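## Task

Pick up the small cardboard box on the desk and set it down on the counter that stands behind the shelving. The stacked cartons must not be moved. The robot must not topple or finish leaning, or the task fails. The box must rest on the counter by itself at the end; if it stays only because the robot holds it, the task is not done.

## Robot and tools

Robot: a simulated Rainbow Robotics RB-Y1. It has a two-wheel drive base with two rear casters, 0.66 m long and 0.58 m wide, whose front edge sits 0.10 m ahead of the wheel axle. On top are a folding torso (the lower part, the leg, bends at ankle, knee and hip), a head with cameras, and left and right arms, each with a parallel gripper and a wrist camera. A loose object may occasionally get a brief external push.

Frames: the base frame has its origin on the floor between the drive wheels, x forward, y to the left, z up. The state reports chest (a spine point 0.08 m under the shoulders, its x along the chest's facing), left_hand and right_hand (the point between the finger pads; fingers point along the hand's -z, close along its x), all in the base frame. Reported hand positions are approximate, worse at full reach. base_odometry is the base frame at scene start, integrated from wheel turns, so slip counts as motion; heading is in radians, left positive, -3.142 to 3.142.

execute_actions: arguments "actions" (a list holding exactly one action, or empty to just read state and images) and "cameras" (list of head_camera, left_wrist_camera, right_wrist_camera, or "all"; omitted/null means all, [] means none). One action may contain:
- "base": one command only. {"translate_m": d} is a relative straight drive of d metres from the current spot, forward positive, -3 to 3. {"rotate_rad": d} is a relative turn in place, counter-clockwise (left) positive, -3.2 to 3.2. No sideways motion. A move needing over 8.667 s at its top speed is refused.
- "joints": a single dict for the whole robot, keyed by joint name, each value an absolute target (radians, grippers in metres). Ranges: torso_squat_rad 0 to 1.2 (higher lowers the level chest); torso_shift_rad -0.3 to 0.6 (positive pushes hips forward); torso_pitch_rad -0.2 to 1.4 (positive leans forward); torso_yaw_rad -1.5 to 1.5 (left positive). Per arm (prefix left_ or right_): shoulder_pitch -2.356 to 2.356 (0 hanging, negative raises forward); shoulder_roll left 0 to 3.141, right -3.141 to 0 (away from the body lifts the arm sideways); shoulder_yaw -2.094 to 2.094; elbow -2.617 to 0.01 (negative bends); forearm_roll -3.141 to 3.141; wrist_pitch -1.57 to 1.919 (negative tips hand forward); hand_roll -2.705 to 2.705; gripper_m 0 to 0.1 (pad gap). For both arms, positive yaw and roll-type rotations go counter-clockwise seen from above. head_pan_rad -0.523 to 0.523 (left positive, relative to chest); head_tilt_rad -0.35 to 1.57 (positive looks down). Done tolerance is 0.02 rad, 0.004 m for grippers.
- "speeds": lower caps for this action: translate_m 0.05 to 0.4 m/s, rotate_rad 0.1 to 1.509 rad/s (defaults are the maxima).
- "min_time_s": 0.1 to 8, a minimum duration for the arm and head motions.
Unknown keys or out-of-range values get the call rejected with no motion. No action lasts over 15 s. Native top speeds: arm joints 1 rad/s (wrist-end joints 1.5), head 1.5, squat and pitch 0.3, shift 0.15, torso yaw 0.6, grippers 0.1 m/s. Joints left out of an action may keep driving to earlier targets.

wait: {"seconds": 0 to 10}; commands nothing new and returns state and images. zoom_image: {"camera", "region": [x0,y0,x1,y1]} in pixels of that camera's latest full image, at most 504x504. finished_scene: {"scene": current scene number}; irreversible, reports success. Sending a reply with no tool call ends everything.

Result lines: base_status and joint_status describe how each commanded motion ended: done, off_target (resting short, maybe still pushing), contact_stop (arm or torso hit something hard; its whole group—torso, or one arm's seven joints—halts and forgets targets), time_out, stopped_with_arm (torso halted because an arm contact-stopped), limit_stop_at_own_body (self-collision guard acted before touching), limit_stop_at_motor_heat. "joint command not followed" plus a "cause:" line means an arm's targets were held back by the collision check; that arm's joints show not_followed and may be retried later; a gripper command still runs. on_its_own lists what was not commanded; "held at" is a held target. After a stop, first back off the arms, then the torso, each in its own action. If both hands grip one object and the torso contact-stops instantly with nothing in the way, resend every arm joint at its current reading, then the torso command. A result with pictures names the images' cameras in order and lists any changed camera calibration.

Torso combos must hold: squat+shift<=1.52; squat-shift+pitch<=1.57; shift+0.5pitch-0.4squat<=0.7; shift+0.3pitch-0.5squat<=0.39, otherwise commanded torso joints stop partway as off_target.

Grasping: command an opening at least 0.005 m under the object's width; off_target on the gripper is then normal.

Hazards: the base keeps driving into furniture; the bent leg can protrude ahead of the base, and a leg pushing furniture can slide the robot back unseen in odometry. Do not let arms, hands or fingers strike or press each other hard. Each arm carries at most 3 kg; heavy loads far forward can tip the robot. Joint torque at the load limit (shoulders 65.8, elbows 33.8, wrist joints 23.5 N m) halts the robot 10 s. Holding loads heats motors: MOTOR HOT at 65 °C, an OVER-TEMPERATURE FAULT brake at 80 °C, after which targets must be resent. Avoid drops, slams and shoving the cartons. The robot holds its last command while you think.

Cameras: head_camera 896x504, wrist cameras 644x364, pinhole with radial distortion; calibration is approximate, wrist poses more so.

Each tool is called after "Call:" by a JSON object that holds its "fn" and its "kwargs".

## Session

Call:
{"fn": "execute_actions", "kwargs": {"actions": []}}

Scene clock: 0.00 s.
base_odometry: x=+0.000 y=+0.000 heading=+0.000 (m, m, rad; odometry frame)
base_status: not commanded
joint_positions: torso_squat_rad=+0.350 torso_shift_rad=+0.000 torso_pitch_rad=-0.001 torso_yaw_rad=+0.001 left_shoulder_pitch_rad=+0.045 left_shoulder_roll_rad=+0.003 left_shoulder_yaw_rad=-0.001 left_elbow_rad=-0.160 left_forearm_roll_rad=-0.005 left_wrist_pitch_rad=-0.044 left_hand_roll_rad=-0.013 left_gripper_m=+0.100 right_shoulder_pitch_rad=-0.014 right_shoulder_roll_rad=-0.024 right_shoulder_yaw_rad=-0.050 right_elbow_rad=-0.096 right_forearm_roll_rad=+0.016 right_wrist_pitch_rad=-0.055 right_hand_roll_rad=-0.005 right_gripper_m=+0.100 head_pan_rad=+0.000 head_tilt_rad=+0.400
joint_status: not commanded
chest: x=-0.2283 y=+0.0000 z=+1.2474 quat_wxyz=(+1.000, +0.000, -0.001, +0.000) (m; base frame)
left_hand: x=-0.1720 y=+0.2228 z=+0.5650 quat_wxyz=(+0.997, +0.003, -0.081, -0.002) (m; base frame)
right_hand: x=-0.1576 y=-0.2408 z=+0.5670 quat_wxyz=(+0.996, -0.014, -0.083, -0.016) (m; base frame)
pictures: head_camera, left_wrist_camera, right_wrist_camera
Images, in order (width x height): head_camera 896x504, left_wrist_camera 644x364, right_wrist_camera 644x364.

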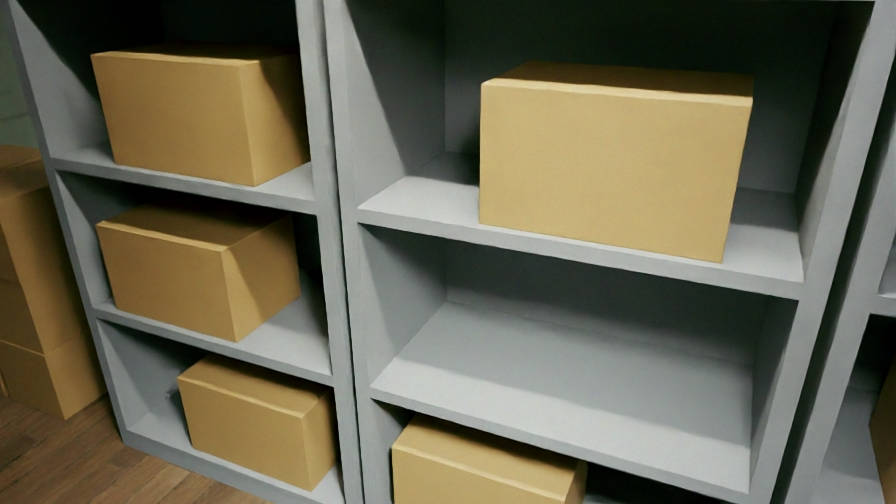

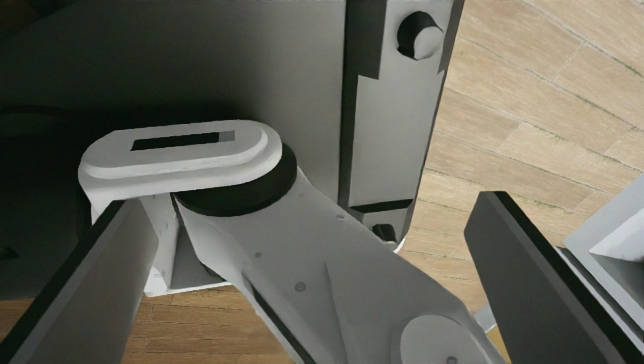

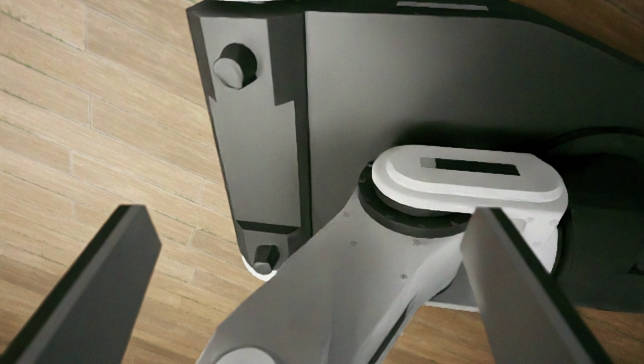

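Call:
{"fn": "execute_actions", "kwargs": {"actions": [{"joints":{"torso_yaw_rad":0.9,"head_tilt_rad":0.3}}], "cameras": ["head_camera"]}}

Call:
{"fn": "execute_actions", "kwargs": {"actions": [{"joints":{"torso_yaw_rad":1.5,"head_pan_rad":0.5}}], "cameras": ["head_camera"]}}

Scene clock: 9.53 s.
base_odometry: x=+0.000 y=+0.000 heading=+0.000 (m, m, rad; odometry frame)
base_status: not commanded
joint_positions: torso_squat_rad=+0.350 torso_shift_rad=+0.000 torso_pitch_rad=-0.001 torso_yaw_rad=+0.900 left_shoulder_pitch_rad=+0.045 left_shoulder_roll_rad=+0.003 left_shoulder_yaw_rad=-0.001 left_elbow_rad=-0.160 left_forearm_roll_rad=-0.005 left_wrist_pitch_rad=-0.044 left_hand_roll_rad=-0.013 left_gripper_m=+0.100 right_shoulder_pitch_rad=-0.014 right_shoulder_roll_rad=-0.024 right_shoulder_yaw_rad=-0.050 right_elbow_rad=-0.096 right_forearm_roll_rad=+0.016 right_wrist_pitch_rad=-0.055 right_hand_roll_rad=-0.005 right_gripper_m=+0.100 head_pan_rad=+0.000 head_tilt_rad=+0.300
joint_status: all done
chest: x=-0.2283 y=+0.0000 z=+1.2474 quat_wxyz=(+0.900, +0.000, +0.000, +0.435) (m; base frame)
left_hand: x=-0.3676 y=+0.1820 z=+0.5647 quat_wxyz=(+0.898, +0.037, -0.072, +0.432) (m; base frame)
right_hand: x=+0.0043 y=-0.0952 z=+0.5672 quat_wxyz=(+0.904, +0.023, -0.080, +0.419) (m; base frame)
pictures: head_camera
camera_calibration (this result's frames):
head_camera: T_world_to_cam=[[0.784468, -0.620151, -0.00483848, 0.183184], [-0.20042, -0.246125, -0.94829, 1.39618], [0.586892, 0.744873, -0.317367, 0.517073], [0, 0, 0, 1]] pos_world=[-0.167347, 0.0720826, 1.48897]
Images, in order (width x height): head_camera 896x504.

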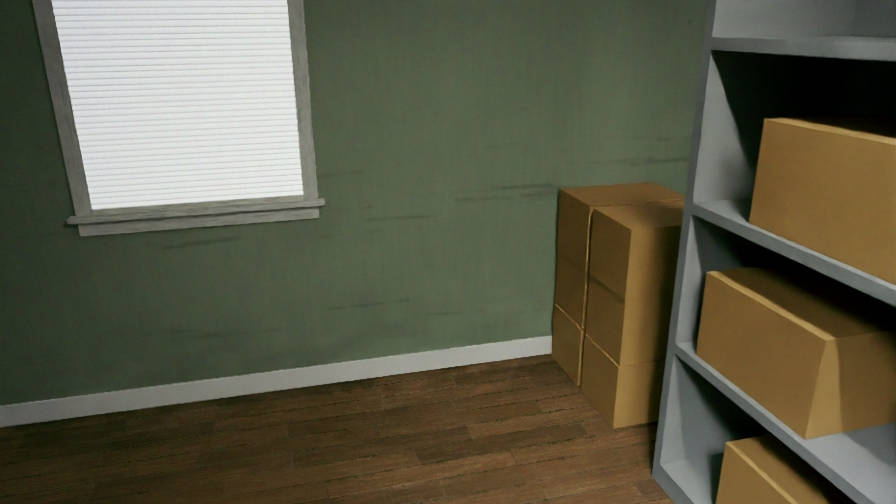

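Scene clock: 10.53 s.
base_odometry: x=+0.000 y=+0.000 heading=+0.000 (m, m, rad; odometry frame)
base_status: not commanded
joint_positions: torso_squat_rad=+0.350 torso_shift_rad=+0.000 torso_pitch_rad=-0.001 torso_yaw_rad=+1.072 left_shoulder_pitch_rad=+0.046 left_shoulder_roll_rad=+0.003 left_shoulder_yaw_rad=-0.001 left_elbow_rad=-0.160 left_forearm_roll_rad=-0.005 left_wrist_pitch_rad=-0.044 left_hand_roll_rad=-0.013 left_gripper_m=+0.100 right_shoulder_pitch_rad=-0.015 right_shoulder_roll_rad=-0.024 right_shoulder_yaw_rad=-0.050 right_elbow_rad=-0.096 right_forearm_roll_rad=+0.016 right_wrist_pitch_rad=-0.055 right_hand_roll_rad=-0.005 right_gripper_m=+0.100 head_pan_rad=+0.500 head_tilt_rad=+0.300
joint_status: torso_yaw_rad limit_stop_at_own_body (moved +0.172 of +0.600); the others done
on_its_own: torso_yaw_rad is held at +1.072, not at your +1.500, since a limit_stop_at_own_body
chest: x=-0.2283 y=+0.0000 z=+1.2474 quat_wxyz=(+0.860, +0.000, +0.000, +0.511) (m; base frame)
left_hand: x=-0.3968 y=+0.1551 z=+0.5647 quat_wxyz=(+0.858, +0.043, -0.068, +0.507) (m; base frame)
right_hand: x=+0.0173 y=-0.0539 z=+0.5672 quat_wxyz=(+0.865, +0.030, -0.078, +0.495) (m; base frame)
pictures: head_camera
camera_calibration (this result's frames):
head_camera: T_world_to_cam=[[0.999982, 0.00355143, -0.00481791, 0.221811], [-0.00343773, -0.318147, -0.948035, 1.44002], [-0.00489968, 0.948035, -0.318129, 0.385525], [0, 0, 0, 1]] pos_world=[-0.214968, 0.0918605, 1.48891]
Images, in order (width x height): head_camera 896x504.

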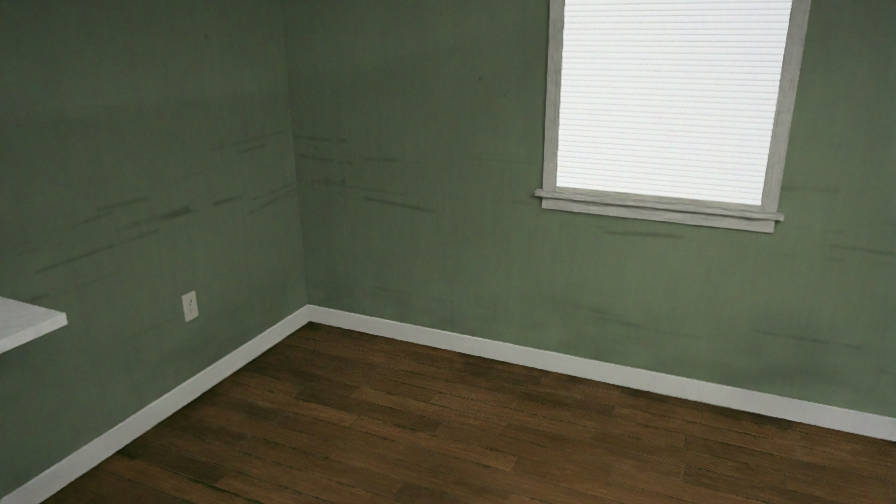

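Call:
{"fn": "execute_actions", "kwargs": {"actions": [{"joints":{"torso_yaw_rad":-1.0,"head_pan_rad":-0.3}}], "cameras": ["head_camera"]}}

Scene clock: 17.33 s.
base_odometry: x=+0.000 y=+0.000 heading=+0.000 (m, m, rad; odometry frame)
base_status: not commanded
joint_positions: torso_squat_rad=+0.350 torso_shift_rad=+0.000 torso_pitch_rad=-0.001 torso_yaw_rad=-0.780 left_shoulder_pitch_rad=+0.045 left_shoulder_roll_rad=+0.003 left_shoulder_yaw_rad=-0.001 left_elbow_rad=-0.160 left_forearm_roll_rad=-0.005 left_wrist_pitch_rad=-0.044 left_hand_roll_rad=-0.013 left_gripper_m=+0.100 right_shoulder_pitch_rad=-0.014 right_shoulder_roll_rad=-0.024 right_shoulder_yaw_rad=-0.050 right_elbow_rad=-0.096 right_forearm_roll_rad=+0.016 right_wrist_pitch_rad=-0.055 right_hand_roll_rad=-0.005 right_gripper_m=+0.100 head_pan_rad=-0.300 head_tilt_rad=+0.300
joint_status: torso_yaw_rad limit_stop_at_own_body (moved -1.852 of -2.072); the others done
on_its_own: torso_yaw_rad is held at -0.780, not at your -1.000, since a limit_stop_at_own_body
chest: x=-0.2283 y=+0.0000 z=+1.2474 quat_wxyz=(+0.925, +0.000, -0.001, -0.380) (m; base frame)
left_hand: x=-0.0309 y=+0.1190 z=+0.5652 quat_wxyz=(+0.921, -0.028, -0.077, -0.381) (m; base frame)
right_hand: x=-0.3474 y=-0.2201 z=+0.5668 quat_wxyz=(+0.915, -0.044, -0.071, -0.394) (m; base frame)
pictures: head_camera
camera_calibration (this result's frames):
head_camera: T_world_to_cam=[[-0.880977, -0.473111, -0.00681287, -0.188023], [-0.14426, 0.282283, -0.948423, 1.40882], [0.450632, -0.834555, -0.316936, 0.486322], [0, 0, 0, 1]] pos_world=[-0.181559, -0.0807801, 1.48901]
Images, in order (width x height): head_camera 896x504.

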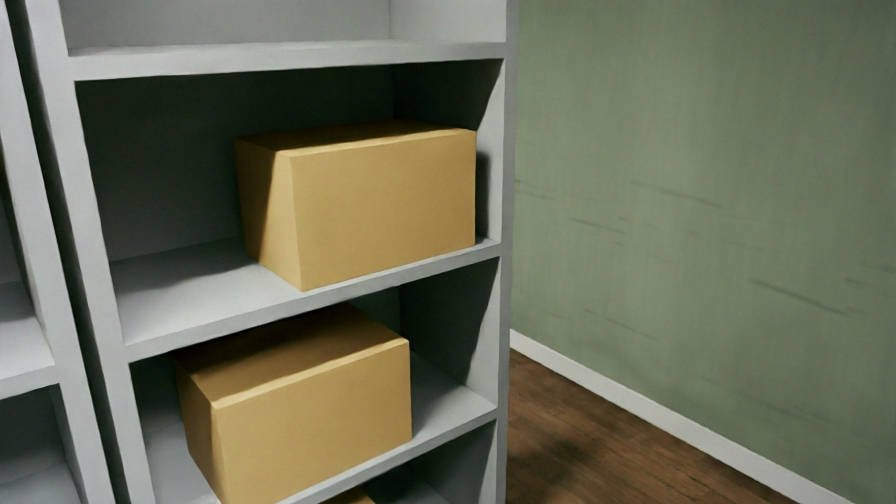

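Call:
{"fn": "execute_actions", "kwargs": {"actions": [{"base":{"rotate_rad":2.73},"joints":{"torso_yaw_rad":0,"head_pan_rad":0,"head_tilt_rad":0.45}}], "cameras": ["head_camera"]}}

Scene clock: 48.97 s.
base_odometry: x=+0.000 y=+0.000 heading=+2.729 (m, m, rad; odometry frame)
base_status: done
joint_positions: torso_squat_rad=+0.350 torso_shift_rad=+0.000 torso_pitch_rad=-0.001 torso_yaw_rad=+0.000 left_shoulder_pitch_rad=+0.045 left_shoulder_roll_rad=+0.003 left_shoulder_yaw_rad=-0.001 left_elbow_rad=-0.160 left_forearm_roll_rad=-0.005 left_wrist_pitch_rad=-0.044 left_hand_roll_rad=-0.013 left_gripper_m=+0.100 right_shoulder_pitch_rad=-0.014 right_shoulder_roll_rad=-0.024 right_shoulder_yaw_rad=-0.050 right_elbow_rad=-0.096 right_forearm_roll_rad=+0.016 right_wrist_pitch_rad=-0.055 right_hand_roll_rad=-0.005 right_gripper_m=+0.100 head_pan_rad=+0.000 head_tilt_rad=+0.450
joint_status: all done
chest: x=-0.2283 y=+0.0000 z=+1.2474 quat_wxyz=(+1.000, +0.000, -0.001, +0.000) (m; base frame)
left_hand: x=-0.1718 y=+0.2228 z=+0.5650 quat_wxyz=(+0.997, +0.003, -0.082, -0.002) (m; base frame)
right_hand: x=-0.1579 y=-0.2409 z=+0.5670 quat_wxyz=(+0.996, -0.014, -0.083, -0.016) (m; base frame)
pictures: head_camera
camera_calibration (this result's frames):
head_camera: T_world_to_cam=[[0.00131884, -0.999982, -0.00589838, 0.00578057], [-0.454816, 0.00465319, -0.890573, 1.2575], [0.890584, 0.0038572, -0.454802, 0.786782], [0, 0, 0, 1]] pos_world=[-0.128773, -0.00310569, 1.47776]
Images, in order (width x height): head_camera 896x504.

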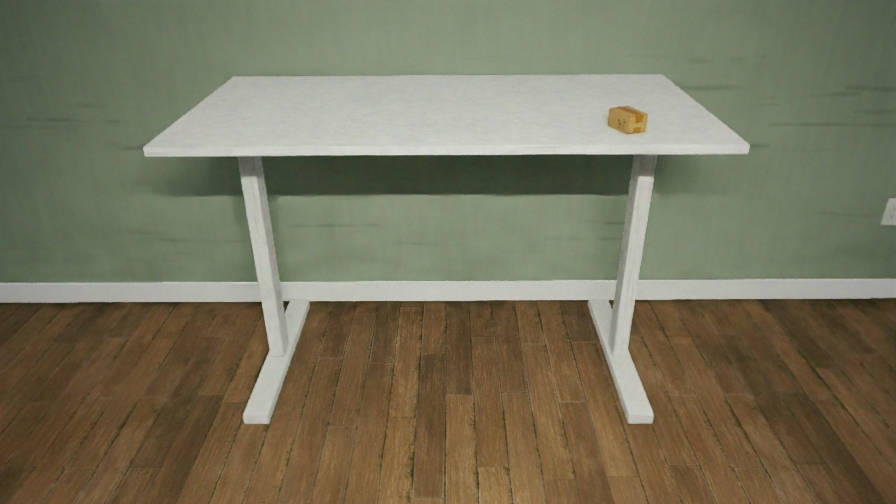

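Call:
{"fn": "zoom_image", "kwargs": {"camera": "head_camera", "region": [570, 80, 690, 160]}}

Region (570, 80, 690, 160) of head_camera's 896x504 image, scaled by 4.200, with more detail than that image has.

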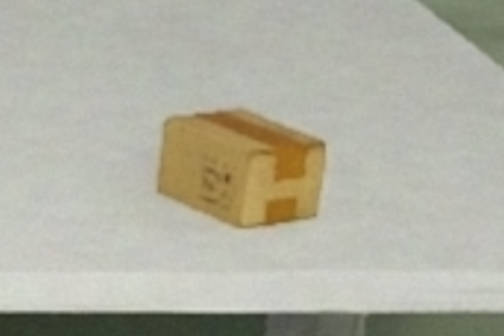

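Call:
{"fn": "execute_actions", "kwargs": {"actions": [{"base":{"rotate_rad":-0.178},"joints":{"torso_squat_rad":0.0,"right_shoulder_pitch_rad":-1.1,"right_shoulder_roll_rad":-0.1,"right_shoulder_yaw_rad":0,"right_elbow_rad":-0.7,"right_forearm_roll_rad":0,"right_wrist_pitch_rad":1.8,"right_hand_roll_rad":0,"head_tilt_rad":0.6}}], "cameras": []}}

Call:
{"fn": "execute_actions", "kwargs": {"actions": [{"base":{"translate_m":1.1}}]}}

Scene clock: 98.20 s.
base_odometry: x=-0.001 y=+0.000 heading=+2.552 (m, m, rad; odometry frame)
base_status: done
joint_positions: torso_squat_rad=+0.000 torso_shift_rad=+0.000 torso_pitch_rad=-0.001 torso_yaw_rad=+0.000 left_shoulder_pitch_rad=+0.045 left_shoulder_roll_rad=+0.003 left_shoulder_yaw_rad=-0.001 left_elbow_rad=-0.160 left_forearm_roll_rad=-0.005 left_wrist_pitch_rad=-0.044 left_hand_roll_rad=-0.013 left_gripper_m=+0.100 right_shoulder_pitch_rad=-1.100 right_shoulder_roll_rad=-0.100 right_shoulder_yaw_rad=+0.000 right_elbow_rad=-0.700 right_forearm_roll_rad=+0.000 right_wrist_pitch_rad=+1.800 right_hand_roll_rad=+0.000 right_gripper_m=+0.100 head_pan_rad=+0.000 head_tilt_rad=+0.600
joint_status: all done
chest: x=-0.2282 y=+0.0000 z=+1.2899 quat_wxyz=(+1.000, +0.000, +0.000, +0.000) (m; base frame)
left_hand: x=-0.1718 y=+0.2228 z=+0.6074 quat_wxyz=(+0.997, +0.003, -0.081, -0.002) (m; base frame)
right_hand: x=+0.2721 y=-0.1816 z=+1.0461 quat_wxyz=(+0.987, -0.117, +0.019, +0.109) (m; base frame)
pictures: none
No camera images: the call's "cameras" was empty. Leave "cameras" out to get every camera's image.

Scene clock: 102.50 s.
base_odometry: x=-0.916 y=+0.610 heading=+2.554 (m, m, rad; odometry frame)
base_status: done
joint_positions: torso_squat_rad=+0.000 torso_shift_rad=+0.000 torso_pitch_rad=-0.001 torso_yaw_rad=+0.000 left_shoulder_pitch_rad=+0.045 left_shoulder_roll_rad=+0.003 left_shoulder_yaw_rad=-0.001 left_elbow_rad=-0.160 left_forearm_roll_rad=-0.005 left_wrist_pitch_rad=-0.044 left_hand_roll_rad=-0.013 left_gripper_m=+0.100 right_shoulder_pitch_rad=-1.100 right_shoulder_roll_rad=-0.100 right_shoulder_yaw_rad=+0.000 right_elbow_rad=-0.700 right_forearm_roll_rad=+0.000 right_wrist_pitch_rad=+1.800 right_hand_roll_rad=+0.000 right_gripper_m=+0.100 head_pan_rad=+0.000 head_tilt_rad=+0.600
joint_status: not commanded
chest: x=-0.2282 y=+0.0000 z=+1.2899 quat_wxyz=(+1.000, +0.000, -0.001, +0.000) (m; base frame)
left_hand: x=-0.1717 y=+0.2228 z=+0.6075 quat_wxyz=(+0.997, +0.003, -0.081, -0.002) (m; base frame)
right_hand: x=+0.2720 y=-0.1817 z=+1.0461 quat_wxyz=(+0.987, -0.117, +0.019, +0.109) (m; base frame)
pictures: head_camera, left_wrist_camera, right_wrist_camera
camera_calibration (this result's frames):
head_camera: T_world_to_cam=[[0.000423548, -0.999982, -0.00597077, 0.00601102], [-0.582928, 0.0046045, -0.812511, 1.15266], [0.812524, 0.00382467, -0.582916, 0.980775], [0, 0, 0, 1]] pos_world=[-0.124986, -0.00304767, 1.5083]
left_wrist_camera: T_world_to_cam=[[0.984345, -0.00691988, 0.176117, 0.0623468], [-0.120772, -0.754252, 0.645382, -0.212927], [0.12837, -0.656549, -0.74328, 0.707303], [0, 0, 0, 1]] pos_world=[-0.177883, 0.30421, 0.652163]
right_wrist_camera: T_world_to_cam=[[-0.97206, -0.225571, 0.0649384, 0.152162], [-0.169985, 0.867243, 0.467969, -0.25679], [-0.161878, 0.443855, -0.881356, 1.13612], [0, 0, 0, 1]] pos_world=[0.288173, -0.247253, 1.11162]
Images, in order (width x height): head_camera 896x504, left_wrist_camera 644x364, right_wrist_camera 644x364.

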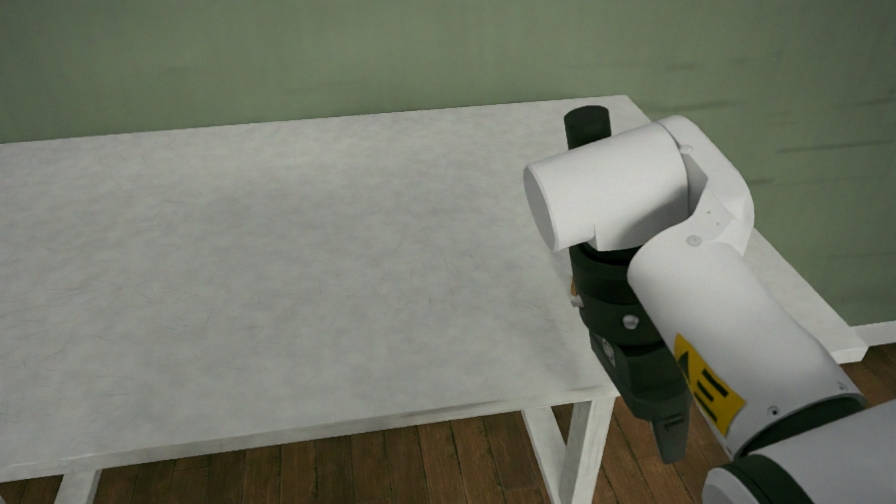

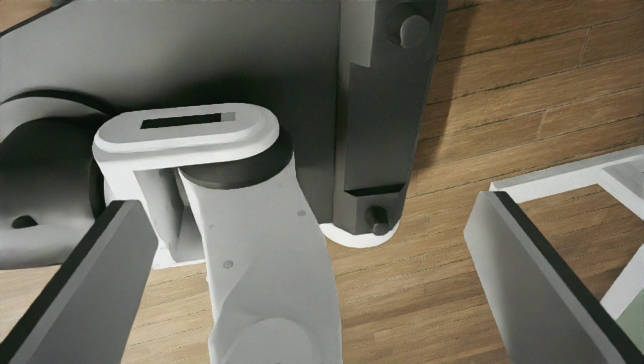

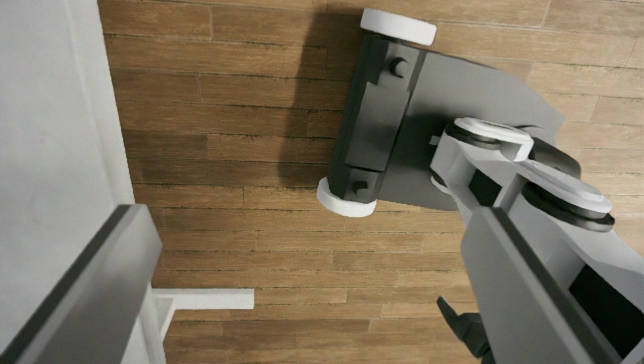

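Call:
{"fn": "execute_actions", "kwargs": {"actions": [{"joints":{"right_shoulder_pitch_rad":-1.3,"right_shoulder_roll_rad":-0.25,"right_shoulder_yaw_rad":-0.335,"right_elbow_rad":-0.6,"right_wrist_pitch_rad":1.883,"head_tilt_rad":0.75,"head_pan_rad":-0.2}}], "cameras": ["head_camera","right_wrist_camera"]}}

Scene clock: 133.07 s.
base_odometry: x=-0.916 y=+0.610 heading=+2.554 (m, m, rad; odometry frame)
base_status: not commanded
joint_positions: torso_squat_rad=+0.000 torso_shift_rad=+0.000 torso_pitch_rad=-0.001 torso_yaw_rad=+0.000 left_shoulder_pitch_rad=+0.045 left_shoulder_roll_rad=+0.003 left_shoulder_yaw_rad=-0.001 left_elbow_rad=-0.160 left_forearm_roll_rad=-0.005 left_wrist_pitch_rad=-0.044 left_hand_roll_rad=-0.013 left_gripper_m=+0.100 right_shoulder_pitch_rad=-1.300 right_shoulder_roll_rad=-0.250 right_shoulder_yaw_rad=-0.335 right_elbow_rad=-0.600 right_forearm_roll_rad=+0.000 right_wrist_pitch_rad=+1.883 right_hand_roll_rad=+0.000 right_gripper_m=+0.100 head_pan_rad=-0.200 head_tilt_rad=+0.750
joint_status: all done
chest: x=-0.2282 y=+0.0000 z=+1.2899 quat_wxyz=(+1.000, +0.000, -0.001, +0.000) (m; base frame)
left_hand: x=-0.1718 y=+0.2228 z=+0.6075 quat_wxyz=(+0.997, +0.003, -0.081, -0.002) (m; base frame)
right_hand: x=+0.2985 y=-0.2191 z=+1.1405 quat_wxyz=(+1.000, +0.000, -0.001, +0.001) (m; base frame)
pictures: head_camera, right_wrist_camera
camera_calibration (this result's frames):
head_camera: T_world_to_cam=[[-0.199177, -0.979944, -0.00623904, -0.0348505], [-0.682887, 0.14336, -0.716319, 0.988689], [0.702847, -0.138413, -0.697745, 1.12925], [0, 0, 0, 1]] pos_world=[-0.125464, -0.0195869, 1.49592]
right_wrist_camera: T_world_to_cam=[[-0.999844, -0.0175358, -0.00202235, 0.293589], [-0.0145639, 0.754755, 0.655845, -0.549278], [-0.00997439, 0.655772, -0.754893, 1.09711], [0, 0, 0, 1]] pos_world=[0.296487, -0.299738, 1.18904]
Images, in order (width x height): head_camera 896x504, right_wrist_camera 644x364.

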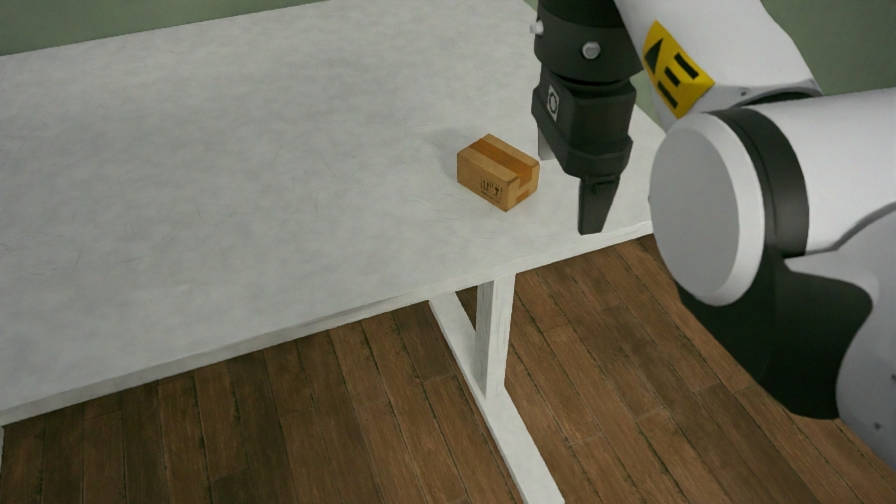

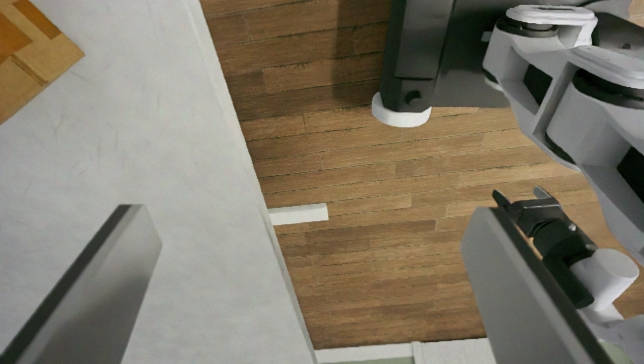

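Call:
{"fn": "zoom_image", "kwargs": {"camera": "head_camera", "region": [430, 110, 570, 230]}}

Region (430, 110, 570, 230) of head_camera's 896x504 image, scaled by 3.600, with more detail than that image has; it fills the top 432 rows of this view, and the rest is white.

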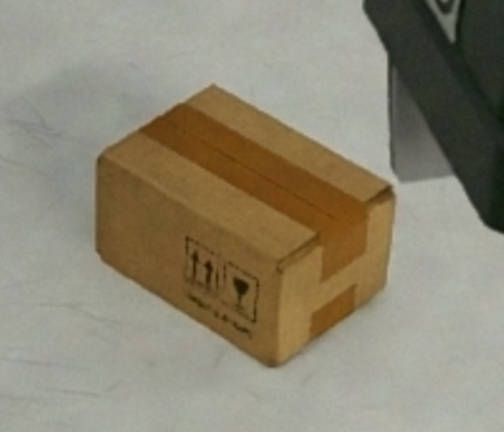

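Call:
{"fn": "zoom_image", "kwargs": {"camera": "right_wrist_camera", "region": [0, 0, 160, 140]}}

Region (0, 0, 160, 140) of right_wrist_camera's 644x364 image, scaled by 3.150, with more detail than that image has; it fills the top 441 rows of this view, and the rest is white.

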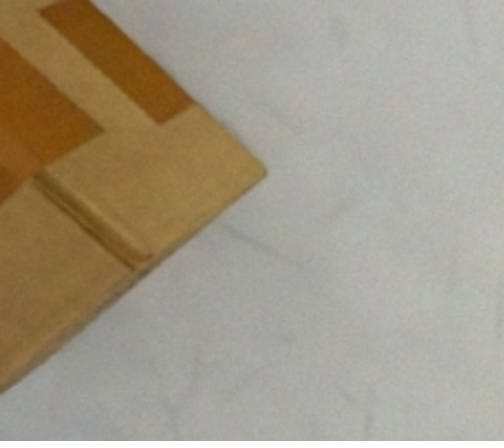

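Call:
{"fn": "execute_actions", "kwargs": {"actions": [{"base":{"translate_m":0.207},"joints":{"right_hand_roll_rad":-0.98,"head_tilt_rad":0.95}}], "cameras": ["head_camera","right_wrist_camera"]}}

Scene clock: 187.73 s.
base_odometry: x=-1.088 y=+0.725 heading=+2.556 (m, m, rad; odometry frame)
base_status: done
joint_positions: torso_squat_rad=+0.000 torso_shift_rad=+0.000 torso_pitch_rad=-0.001 torso_yaw_rad=+0.000 left_shoulder_pitch_rad=+0.045 left_shoulder_roll_rad=+0.003 left_shoulder_yaw_rad=-0.001 left_elbow_rad=-0.160 left_forearm_roll_rad=-0.005 left_wrist_pitch_rad=-0.044 left_hand_roll_rad=-0.013 left_gripper_m=+0.100 right_shoulder_pitch_rad=-1.300 right_shoulder_roll_rad=-0.250 right_shoulder_yaw_rad=-0.335 right_elbow_rad=-0.600 right_forearm_roll_rad=+0.000 right_wrist_pitch_rad=+1.883 right_hand_roll_rad=-0.980 right_gripper_m=+0.100 head_pan_rad=-0.200 head_tilt_rad=+0.950
joint_status: all done
chest: x=-0.2281 y=+0.0000 z=+1.2899 quat_wxyz=(+1.000, +0.000, +0.000, +0.000) (m; base frame)
left_hand: x=-0.1717 y=+0.2228 z=+0.6075 quat_wxyz=(+0.997, +0.003, -0.081, -0.002) (m; base frame)
right_hand: x=+0.2986 y=-0.2191 z=+1.1404 quat_wxyz=(+0.883, +0.000, -0.001, -0.470) (m; base frame)
pictures: head_camera, right_wrist_camera
camera_calibration (this result's frames):
head_camera: T_world_to_cam=[[-0.200407, -0.979694, -0.00597748, -0.0354708], [-0.808802, 0.168886, -0.563309, 0.734797], [0.55288, -0.108057, -0.826225, 1.28966], [0, 0, 0, 1]] pos_world=[-0.12583, -0.0194916, 1.47925]
right_wrist_camera: T_world_to_cam=[[-0.5716, 0.820529, -0.00223327, 0.349654], [0.617962, 0.432274, 0.656705, -0.80973], [0.539811, 0.373993, -0.754144, 0.870293], [0, 0, 0, 1]] pos_world=[0.230451, -0.262359, 1.18886]
Images, in order (width x height): head_camera 896x504, right_wrist_camera 644x364.

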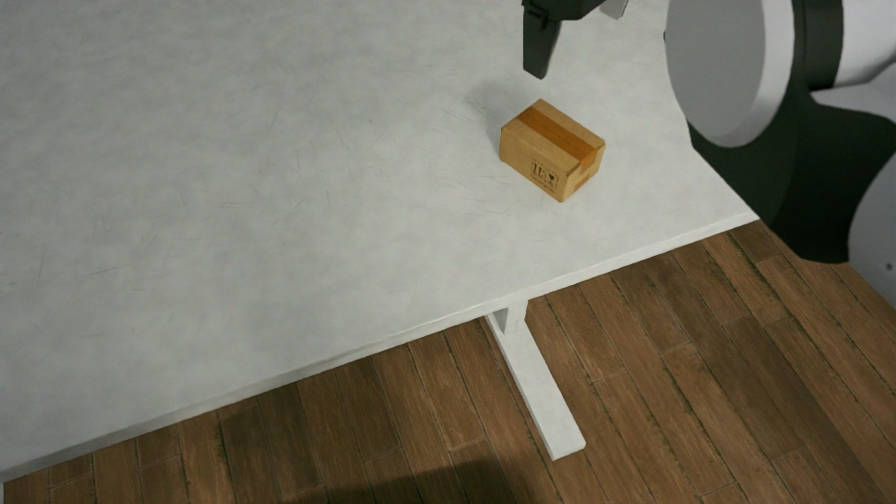

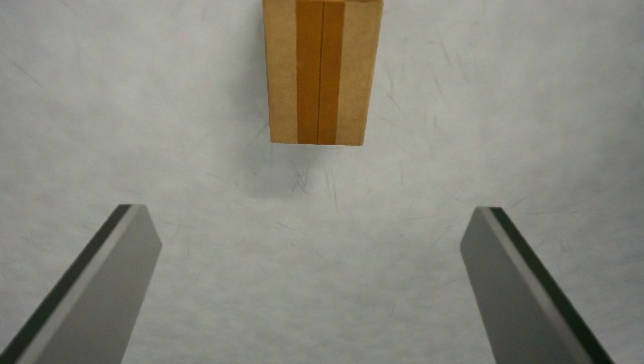

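Call:
{"fn": "execute_actions", "kwargs": {"actions": [{"joints":{"torso_squat_rad":0.52}}], "cameras": ["head_camera","right_wrist_camera"]}}

Scene clock: 201.47 s.
base_odometry: x=-1.088 y=+0.725 heading=+2.556 (m, m, rad; odometry frame)
base_status: not commanded
joint_positions: torso_squat_rad=+0.520 torso_shift_rad=+0.000 torso_pitch_rad=-0.001 torso_yaw_rad=+0.000 left_shoulder_pitch_rad=+0.045 left_shoulder_roll_rad=+0.003 left_shoulder_yaw_rad=-0.001 left_elbow_rad=-0.160 left_forearm_roll_rad=-0.005 left_wrist_pitch_rad=-0.044 left_hand_roll_rad=-0.013 left_gripper_m=+0.100 right_shoulder_pitch_rad=-1.300 right_shoulder_roll_rad=-0.250 right_shoulder_yaw_rad=-0.335 right_elbow_rad=-0.600 right_forearm_roll_rad=+0.000 right_wrist_pitch_rad=+1.883 right_hand_roll_rad=-0.980 right_gripper_m=+0.100 head_pan_rad=-0.200 head_tilt_rad=+0.950
joint_status: all done
chest: x=-0.2283 y=+0.0000 z=+1.1974 quat_wxyz=(+1.000, +0.000, -0.001, +0.000) (m; base frame)
left_hand: x=-0.1717 y=+0.2228 z=+0.5150 quat_wxyz=(+0.997, +0.003, -0.082, -0.002) (m; base frame)
right_hand: x=+0.2984 y=-0.2191 z=+1.0481 quat_wxyz=(+0.883, +0.000, -0.001, -0.470) (m; base frame)
pictures: head_camera, right_wrist_camera
camera_calibration (this result's frames):
head_camera: T_world_to_cam=[[-0.200405, -0.979694, -0.00604905, -0.0359618], [-0.808606, 0.168887, -0.563589, 0.682884], [0.553167, -0.108055, -0.826033, 1.21317], [0, 0, 0, 1]] pos_world=[-0.12611, -0.0194727, 1.38677]
right_wrist_camera: T_world_to_cam=[[-0.571599, 0.82053, -0.00243079, 0.349547], [0.617736, 0.432274, 0.656918, -0.74916], [0.540072, 0.373992, -0.753958, 0.800468], [0, 0, 0, 1]] pos_world=[0.230274, -0.26234, 1.09651]
Images, in order (width x height): head_camera 896x504, right_wrist_camera 644x364.

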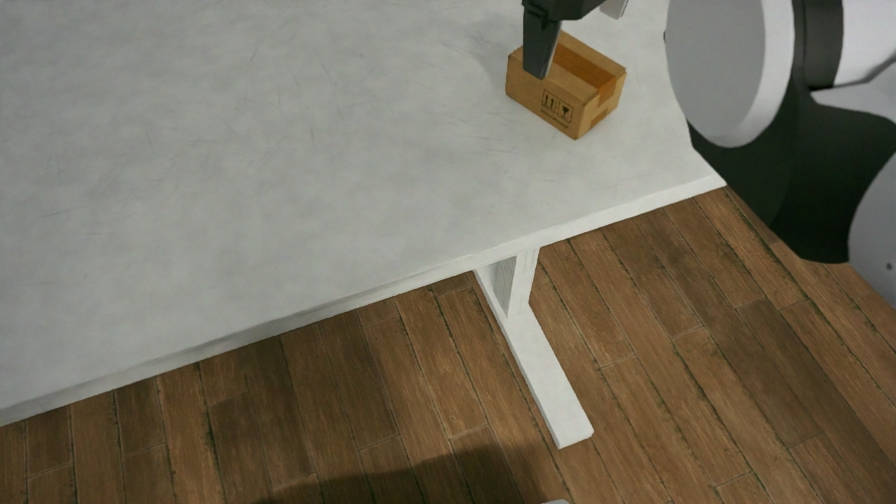

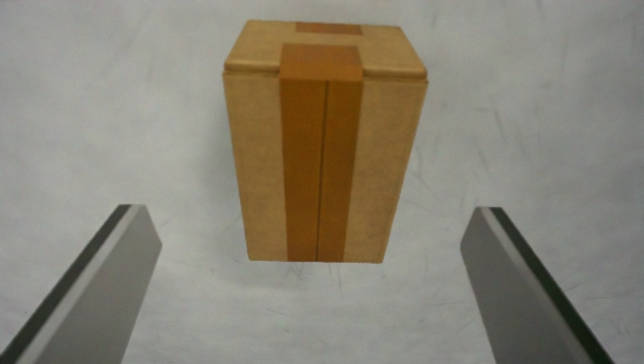

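Call:
{"fn": "execute_actions", "kwargs": {"actions": [{"joints":{"torso_squat_rad":0.645}}], "cameras": ["head_camera","right_wrist_camera"]}}

Scene clock: 212.03 s.
base_odometry: x=-1.088 y=+0.725 heading=+2.556 (m, m, rad; odometry frame)
base_status: not commanded
joint_positions: torso_squat_rad=+0.645 torso_shift_rad=+0.000 torso_pitch_rad=-0.001 torso_yaw_rad=+0.000 left_shoulder_pitch_rad=+0.045 left_shoulder_roll_rad=+0.003 left_shoulder_yaw_rad=-0.001 left_elbow_rad=-0.160 left_forearm_roll_rad=-0.005 left_wrist_pitch_rad=-0.044 left_hand_roll_rad=-0.013 left_gripper_m=+0.100 right_shoulder_pitch_rad=-1.300 right_shoulder_roll_rad=-0.250 right_shoulder_yaw_rad=-0.335 right_elbow_rad=-0.600 right_forearm_roll_rad=+0.000 right_wrist_pitch_rad=+1.883 right_hand_roll_rad=-0.980 right_gripper_m=+0.100 head_pan_rad=-0.200 head_tilt_rad=+0.950
joint_status: all done
chest: x=-0.2284 y=+0.0000 z=+1.1493 quat_wxyz=(+1.000, +0.000, -0.001, +0.000) (m; base frame)
left_hand: x=-0.1717 y=+0.2228 z=+0.4669 quat_wxyz=(+0.997, +0.003, -0.082, -0.002) (m; base frame)
right_hand: x=+0.2984 y=-0.2191 z=+0.9999 quat_wxyz=(+0.883, +0.000, -0.001, -0.470) (m; base frame)
pictures: head_camera, right_wrist_camera
camera_calibration (this result's frames):
head_camera: T_world_to_cam=[[-0.200405, -0.979694, -0.00605025, -0.0362436], [-0.808605, 0.168888, -0.56359, 0.655767], [0.553168, -0.108054, -0.826032, 1.17345], [0, 0, 0, 1]] pos_world=[-0.12612, -0.0194631, 1.33867]
right_wrist_camera: T_world_to_cam=[[-0.571596, 0.820532, -0.0024176, 0.349403], [0.617752, 0.432272, 0.656904, -0.717543], [0.540056, 0.37399, -0.75397, 0.764217], [0, 0, 0, 1]] pos_world=[0.230261, -0.262332, 1.0484]
Images, in order (width x height): head_camera 896x504, right_wrist_camera 644x364.

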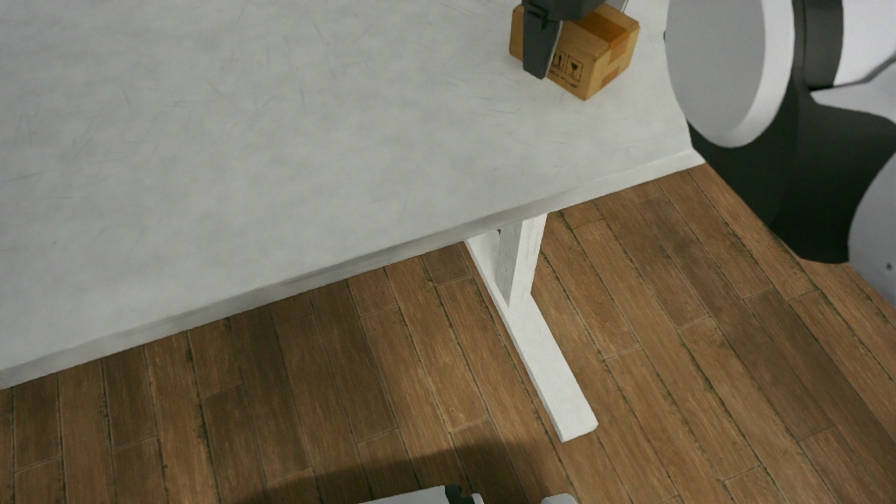

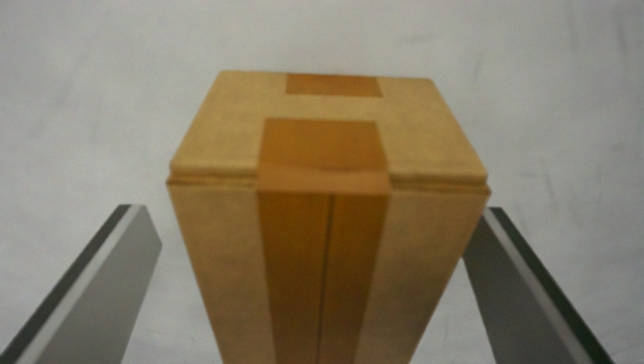

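Call:
{"fn": "execute_actions", "kwargs": {"actions": [{"joints":{"right_gripper_m":0.045}}], "cameras": []}}

Call:
{"fn": "execute_actions", "kwargs": {"actions": [{"joints":{"torso_squat_rad":0.3,"head_tilt_rad":0.7}}], "cameras": ["head_camera","right_wrist_camera"]}}

Scene clock: 220.40 s.
base_odometry: x=-1.088 y=+0.725 heading=+2.556 (m, m, rad; odometry frame)
base_status: not commanded
joint_positions: torso_squat_rad=+0.645 torso_shift_rad=+0.000 torso_pitch_rad=-0.001 torso_yaw_rad=+0.000 left_shoulder_pitch_rad=+0.045 left_shoulder_roll_rad=+0.003 left_shoulder_yaw_rad=-0.001 left_elbow_rad=-0.160 left_forearm_roll_rad=-0.005 left_wrist_pitch_rad=-0.044 left_hand_roll_rad=-0.013 left_gripper_m=+0.100 right_shoulder_pitch_rad=-1.300 right_shoulder_roll_rad=-0.250 right_shoulder_yaw_rad=-0.335 right_elbow_rad=-0.600 right_forearm_roll_rad=+0.000 right_wrist_pitch_rad=+1.883 right_hand_roll_rad=-0.980 right_gripper_m=+0.060 head_pan_rad=-0.200 head_tilt_rad=+0.950
joint_status: right_gripper_m off_target (ended at +0.060, target +0.045)
chest: x=-0.2284 y=+0.0000 z=+1.1493 quat_wxyz=(+1.000, +0.000, -0.001, +0.000) (m; base frame)
left_hand: x=-0.1717 y=+0.2228 z=+0.4669 quat_wxyz=(+0.997, +0.003, -0.082, -0.002) (m; base frame)
right_hand: x=+0.2984 y=-0.2191 z=+0.9999 quat_wxyz=(+0.883, +0.000, -0.001, -0.470) (m; base frame)
pictures: none
No camera images: the call's "cameras" was empty. Leave "cameras" out to get every camera's image.

Scene clock: 222.33 s.
base_odometry: x=-1.088 y=+0.725 heading=+2.556 (m, m, rad; odometry frame)
base_status: not commanded
joint_positions: torso_squat_rad=+0.300 torso_shift_rad=+0.000 torso_pitch_rad=-0.001 torso_yaw_rad=+0.000 left_shoulder_pitch_rad=+0.045 left_shoulder_roll_rad=+0.003 left_shoulder_yaw_rad=-0.001 left_elbow_rad=-0.160 left_forearm_roll_rad=-0.005 left_wrist_pitch_rad=-0.044 left_hand_roll_rad=-0.013 left_gripper_m=+0.100 right_shoulder_pitch_rad=-1.300 right_shoulder_roll_rad=-0.250 right_shoulder_yaw_rad=-0.335 right_elbow_rad=-0.600 right_forearm_roll_rad=+0.000 right_wrist_pitch_rad=+1.883 right_hand_roll_rad=-0.980 right_gripper_m=+0.060 head_pan_rad=-0.200 head_tilt_rad=+0.700
joint_status: all done
chest: x=-0.2282 y=+0.0000 z=+1.2587 quat_wxyz=(+1.000, +0.000, +0.000, +0.000) (m; base frame)
left_hand: x=-0.1718 y=+0.2228 z=+0.5762 quat_wxyz=(+0.997, +0.003, -0.081, -0.002) (m; base frame)
right_hand: x=+0.2985 y=-0.2191 z=+1.1091 quat_wxyz=(+0.883, +0.000, -0.001, -0.470) (m; base frame)
pictures: head_camera, right_wrist_camera
camera_calibration (this result's frames):
head_camera: T_world_to_cam=[[-0.198865, -0.980007, -0.0062279, -0.0349722], [-0.647067, 0.136071, -0.750193, 1.02316], [0.736041, -0.145157, -0.66119, 1.06089], [0, 0, 0, 1]] pos_world=[-0.12576, -0.0195003, 1.46879]
right_wrist_camera: T_world_to_cam=[[-0.57158, 0.820544, -0.00214792, 0.349462], [0.61807, 0.432258, 0.656615, -0.78906], [0.539709, 0.37398, -0.754223, 0.846815], [0, 0, 0, 1]] pos_world=[0.230405, -0.262363, 1.15755]
Images, in order (width x height): head_camera 896x504, right_wrist_camera 644x364.

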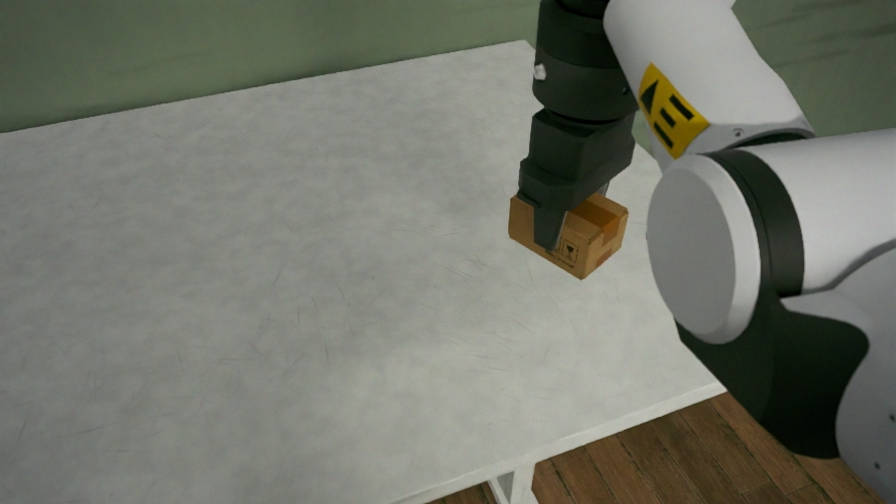

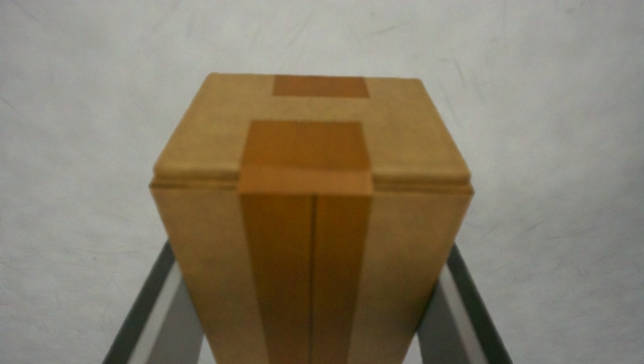

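Call:
{"fn": "execute_actions", "kwargs": {"actions": [{"base":{"translate_m":-0.45}}], "cameras": []}}

Call:
{"fn": "execute_actions", "kwargs": {"actions": [{"base":{"rotate_rad":2.288},"joints":{"right_shoulder_pitch_rad":-0.4,"right_shoulder_roll_rad":-0.03,"right_shoulder_yaw_rad":-0.13,"right_elbow_rad":-1.5,"right_wrist_pitch_rad":1.89,"head_tilt_rad":0.45,"head_pan_rad":0.2},"min_time_s":3}], "cameras": ["head_camera"]}}

Scene clock: 247.57 s.
base_odometry: x=-0.713 y=+0.476 heading=+2.559 (m, m, rad; odometry frame)
base_status: done
joint_positions: torso_squat_rad=+0.300 torso_shift_rad=+0.000 torso_pitch_rad=-0.001 torso_yaw_rad=+0.000 left_shoulder_pitch_rad=+0.045 left_shoulder_roll_rad=+0.003 left_shoulder_yaw_rad=-0.001 left_elbow_rad=-0.160 left_forearm_roll_rad=-0.005 left_wrist_pitch_rad=-0.044 left_hand_roll_rad=-0.013 left_gripper_m=+0.100 right_shoulder_pitch_rad=-1.300 right_shoulder_roll_rad=-0.250 right_shoulder_yaw_rad=-0.335 right_elbow_rad=-0.600 right_forearm_roll_rad=+0.000 right_wrist_pitch_rad=+1.883 right_hand_roll_rad=-0.980 right_gripper_m=+0.060 head_pan_rad=-0.200 head_tilt_rad=+0.700
joint_status: not commanded
chest: x=-0.2282 y=+0.0000 z=+1.2587 quat_wxyz=(+1.000, +0.000, -0.001, +0.000) (m; base frame)
left_hand: x=-0.1718 y=+0.2228 z=+0.5762 quat_wxyz=(+0.997, +0.003, -0.081, -0.002) (m; base frame)
right_hand: x=+0.2984 y=-0.2191 z=+1.1091 quat_wxyz=(+0.883, +0.000, -0.001, -0.470) (m; base frame)
pictures: none
No camera images: the call's "cameras" was empty. Leave "cameras" out to get every camera's image.

Scene clock: 252.30 s.
base_odometry: x=-0.713 y=+0.476 heading=-1.437 (m, m, rad; odometry frame)
base_status: done
joint_positions: torso_squat_rad=+0.300 torso_shift_rad=+0.000 torso_pitch_rad=-0.001 torso_yaw_rad=+0.000 left_shoulder_pitch_rad=+0.045 left_shoulder_roll_rad=+0.003 left_shoulder_yaw_rad=-0.001 left_elbow_rad=-0.160 left_forearm_roll_rad=-0.005 left_wrist_pitch_rad=-0.044 left_hand_roll_rad=-0.013 left_gripper_m=+0.100 right_shoulder_pitch_rad=-0.400 right_shoulder_roll_rad=-0.030 right_shoulder_yaw_rad=-0.130 right_elbow_rad=-1.500 right_forearm_roll_rad=+0.000 right_wrist_pitch_rad=+1.890 right_hand_roll_rad=-0.980 right_gripper_m=+0.060 head_pan_rad=+0.200 head_tilt_rad=+0.450
joint_status: all done
chest: x=-0.2283 y=+0.0000 z=+1.2587 quat_wxyz=(+1.000, +0.000, -0.001, +0.000) (m; base frame)
left_hand: x=-0.1718 y=+0.2228 z=+0.5762 quat_wxyz=(+0.997, +0.003, -0.081, -0.002) (m; base frame)
right_hand: x=+0.1538 y=-0.2219 z=+0.9117 quat_wxyz=(+0.883, -0.005, +0.003, -0.470) (m; base frame)
pictures: head_camera
camera_calibration (this result's frames):
head_camera: T_world_to_cam=[[0.199998, -0.97978, -0.00568029, 0.046557], [-0.446806, -0.0860419, -0.890484, 1.26907], [0.871989, 0.180633, -0.454979, 0.788256], [0, 0, 0, 1]] pos_world=[-0.129633, 0.0124239, 1.489]
Images, in order (width x height): head_camera 896x504.

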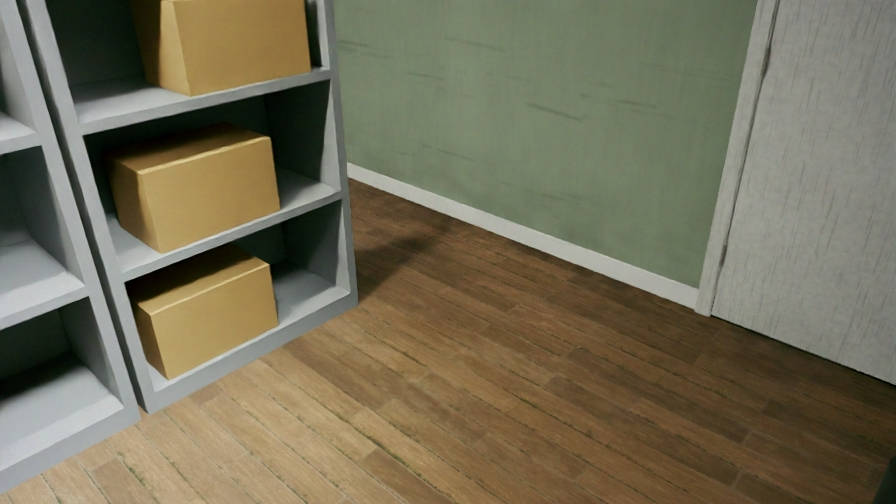

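Call:
{"fn": "execute_actions", "kwargs": {"actions": [{"base":{"translate_m":2.18}}], "cameras": []}}

Call:
{"fn": "execute_actions", "kwargs": {"actions": [{"base":{"rotate_rad":1.02},"joints":{"head_pan_rad":0.0}}], "cameras": ["head_camera"]}}

Scene clock: 274.43 s.
base_odometry: x=-0.420 y=-1.684 heading=-1.435 (m, m, rad; odometry frame)
base_status: done
joint_positions: torso_squat_rad=+0.300 torso_shift_rad=+0.000 torso_pitch_rad=-0.001 torso_yaw_rad=+0.000 left_shoulder_pitch_rad=+0.045 left_shoulder_roll_rad=+0.003 left_shoulder_yaw_rad=-0.001 left_elbow_rad=-0.160 left_forearm_roll_rad=-0.005 left_wrist_pitch_rad=-0.044 left_hand_roll_rad=-0.013 left_gripper_m=+0.100 right_shoulder_pitch_rad=-0.400 right_shoulder_roll_rad=-0.030 right_shoulder_yaw_rad=-0.130 right_elbow_rad=-1.500 right_forearm_roll_rad=+0.000 right_wrist_pitch_rad=+1.890 right_hand_roll_rad=-0.980 right_gripper_m=+0.060 head_pan_rad=+0.200 head_tilt_rad=+0.450
joint_status: not commanded
chest: x=-0.2282 y=+0.0000 z=+1.2587 quat_wxyz=(+1.000, +0.000, -0.001, +0.000) (m; base frame)
left_hand: x=-0.1717 y=+0.2228 z=+0.5762 quat_wxyz=(+0.997, +0.003, -0.081, -0.002) (m; base frame)
right_hand: x=+0.1537 y=-0.2220 z=+0.9116 quat_wxyz=(+0.883, -0.005, +0.003, -0.470) (m; base frame)
pictures: none
No camera images: the call's "cameras" was empty. Leave "cameras" out to get every camera's image.

Scene clock: 277.77 s.
base_odometry: x=-0.420 y=-1.684 heading=-0.416 (m, m, rad; odometry frame)
base_status: done
joint_positions: torso_squat_rad=+0.300 torso_shift_rad=+0.000 torso_pitch_rad=-0.001 torso_yaw_rad=+0.000 left_shoulder_pitch_rad=+0.045 left_shoulder_roll_rad=+0.003 left_shoulder_yaw_rad=-0.001 left_elbow_rad=-0.160 left_forearm_roll_rad=-0.005 left_wrist_pitch_rad=-0.044 left_hand_roll_rad=-0.013 left_gripper_m=+0.100 right_shoulder_pitch_rad=-0.400 right_shoulder_roll_rad=-0.030 right_shoulder_yaw_rad=-0.130 right_elbow_rad=-1.500 right_forearm_roll_rad=+0.000 right_wrist_pitch_rad=+1.890 right_hand_roll_rad=-0.980 right_gripper_m=+0.060 head_pan_rad=+0.000 head_tilt_rad=+0.450
joint_status: all done
chest: x=-0.2282 y=-0.0001 z=+1.2587 quat_wxyz=(+1.000, +0.000, -0.001, +0.000) (m; base frame)
left_hand: x=-0.1717 y=+0.2228 z=+0.5762 quat_wxyz=(+0.997, +0.003, -0.081, -0.002) (m; base frame)
right_hand: x=+0.1537 y=-0.2220 z=+0.9116 quat_wxyz=(+0.883, -0.005, +0.003, -0.470) (m; base frame)
pictures: head_camera
camera_calibration (this result's frames):
head_camera: T_world_to_cam=[[0.00138602, -0.999981, -0.00592574, 0.00587552], [-0.454976, 0.0046463, -0.890492, 1.26744], [0.890503, 0.00393031, -0.454961, 0.791988], [0, 0, 0, 1]] pos_world=[-0.128622, -0.00312625, 1.489]
Images, in order (width x height): head_camera 896x504.

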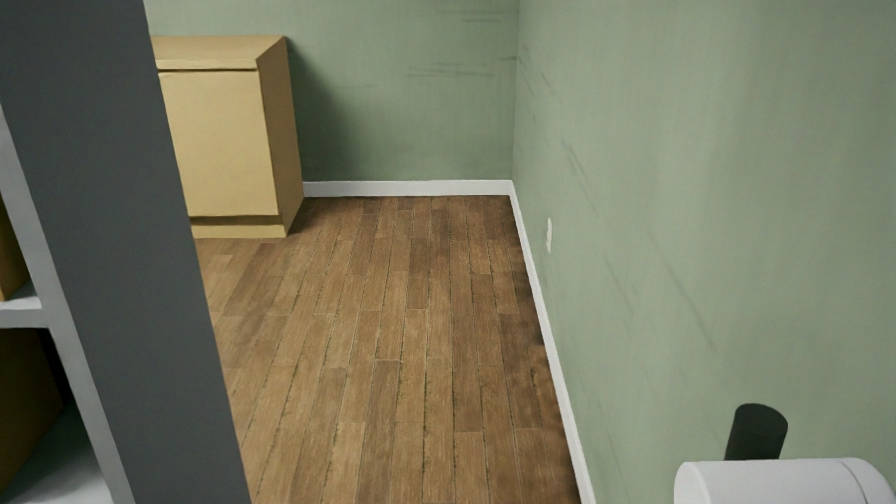

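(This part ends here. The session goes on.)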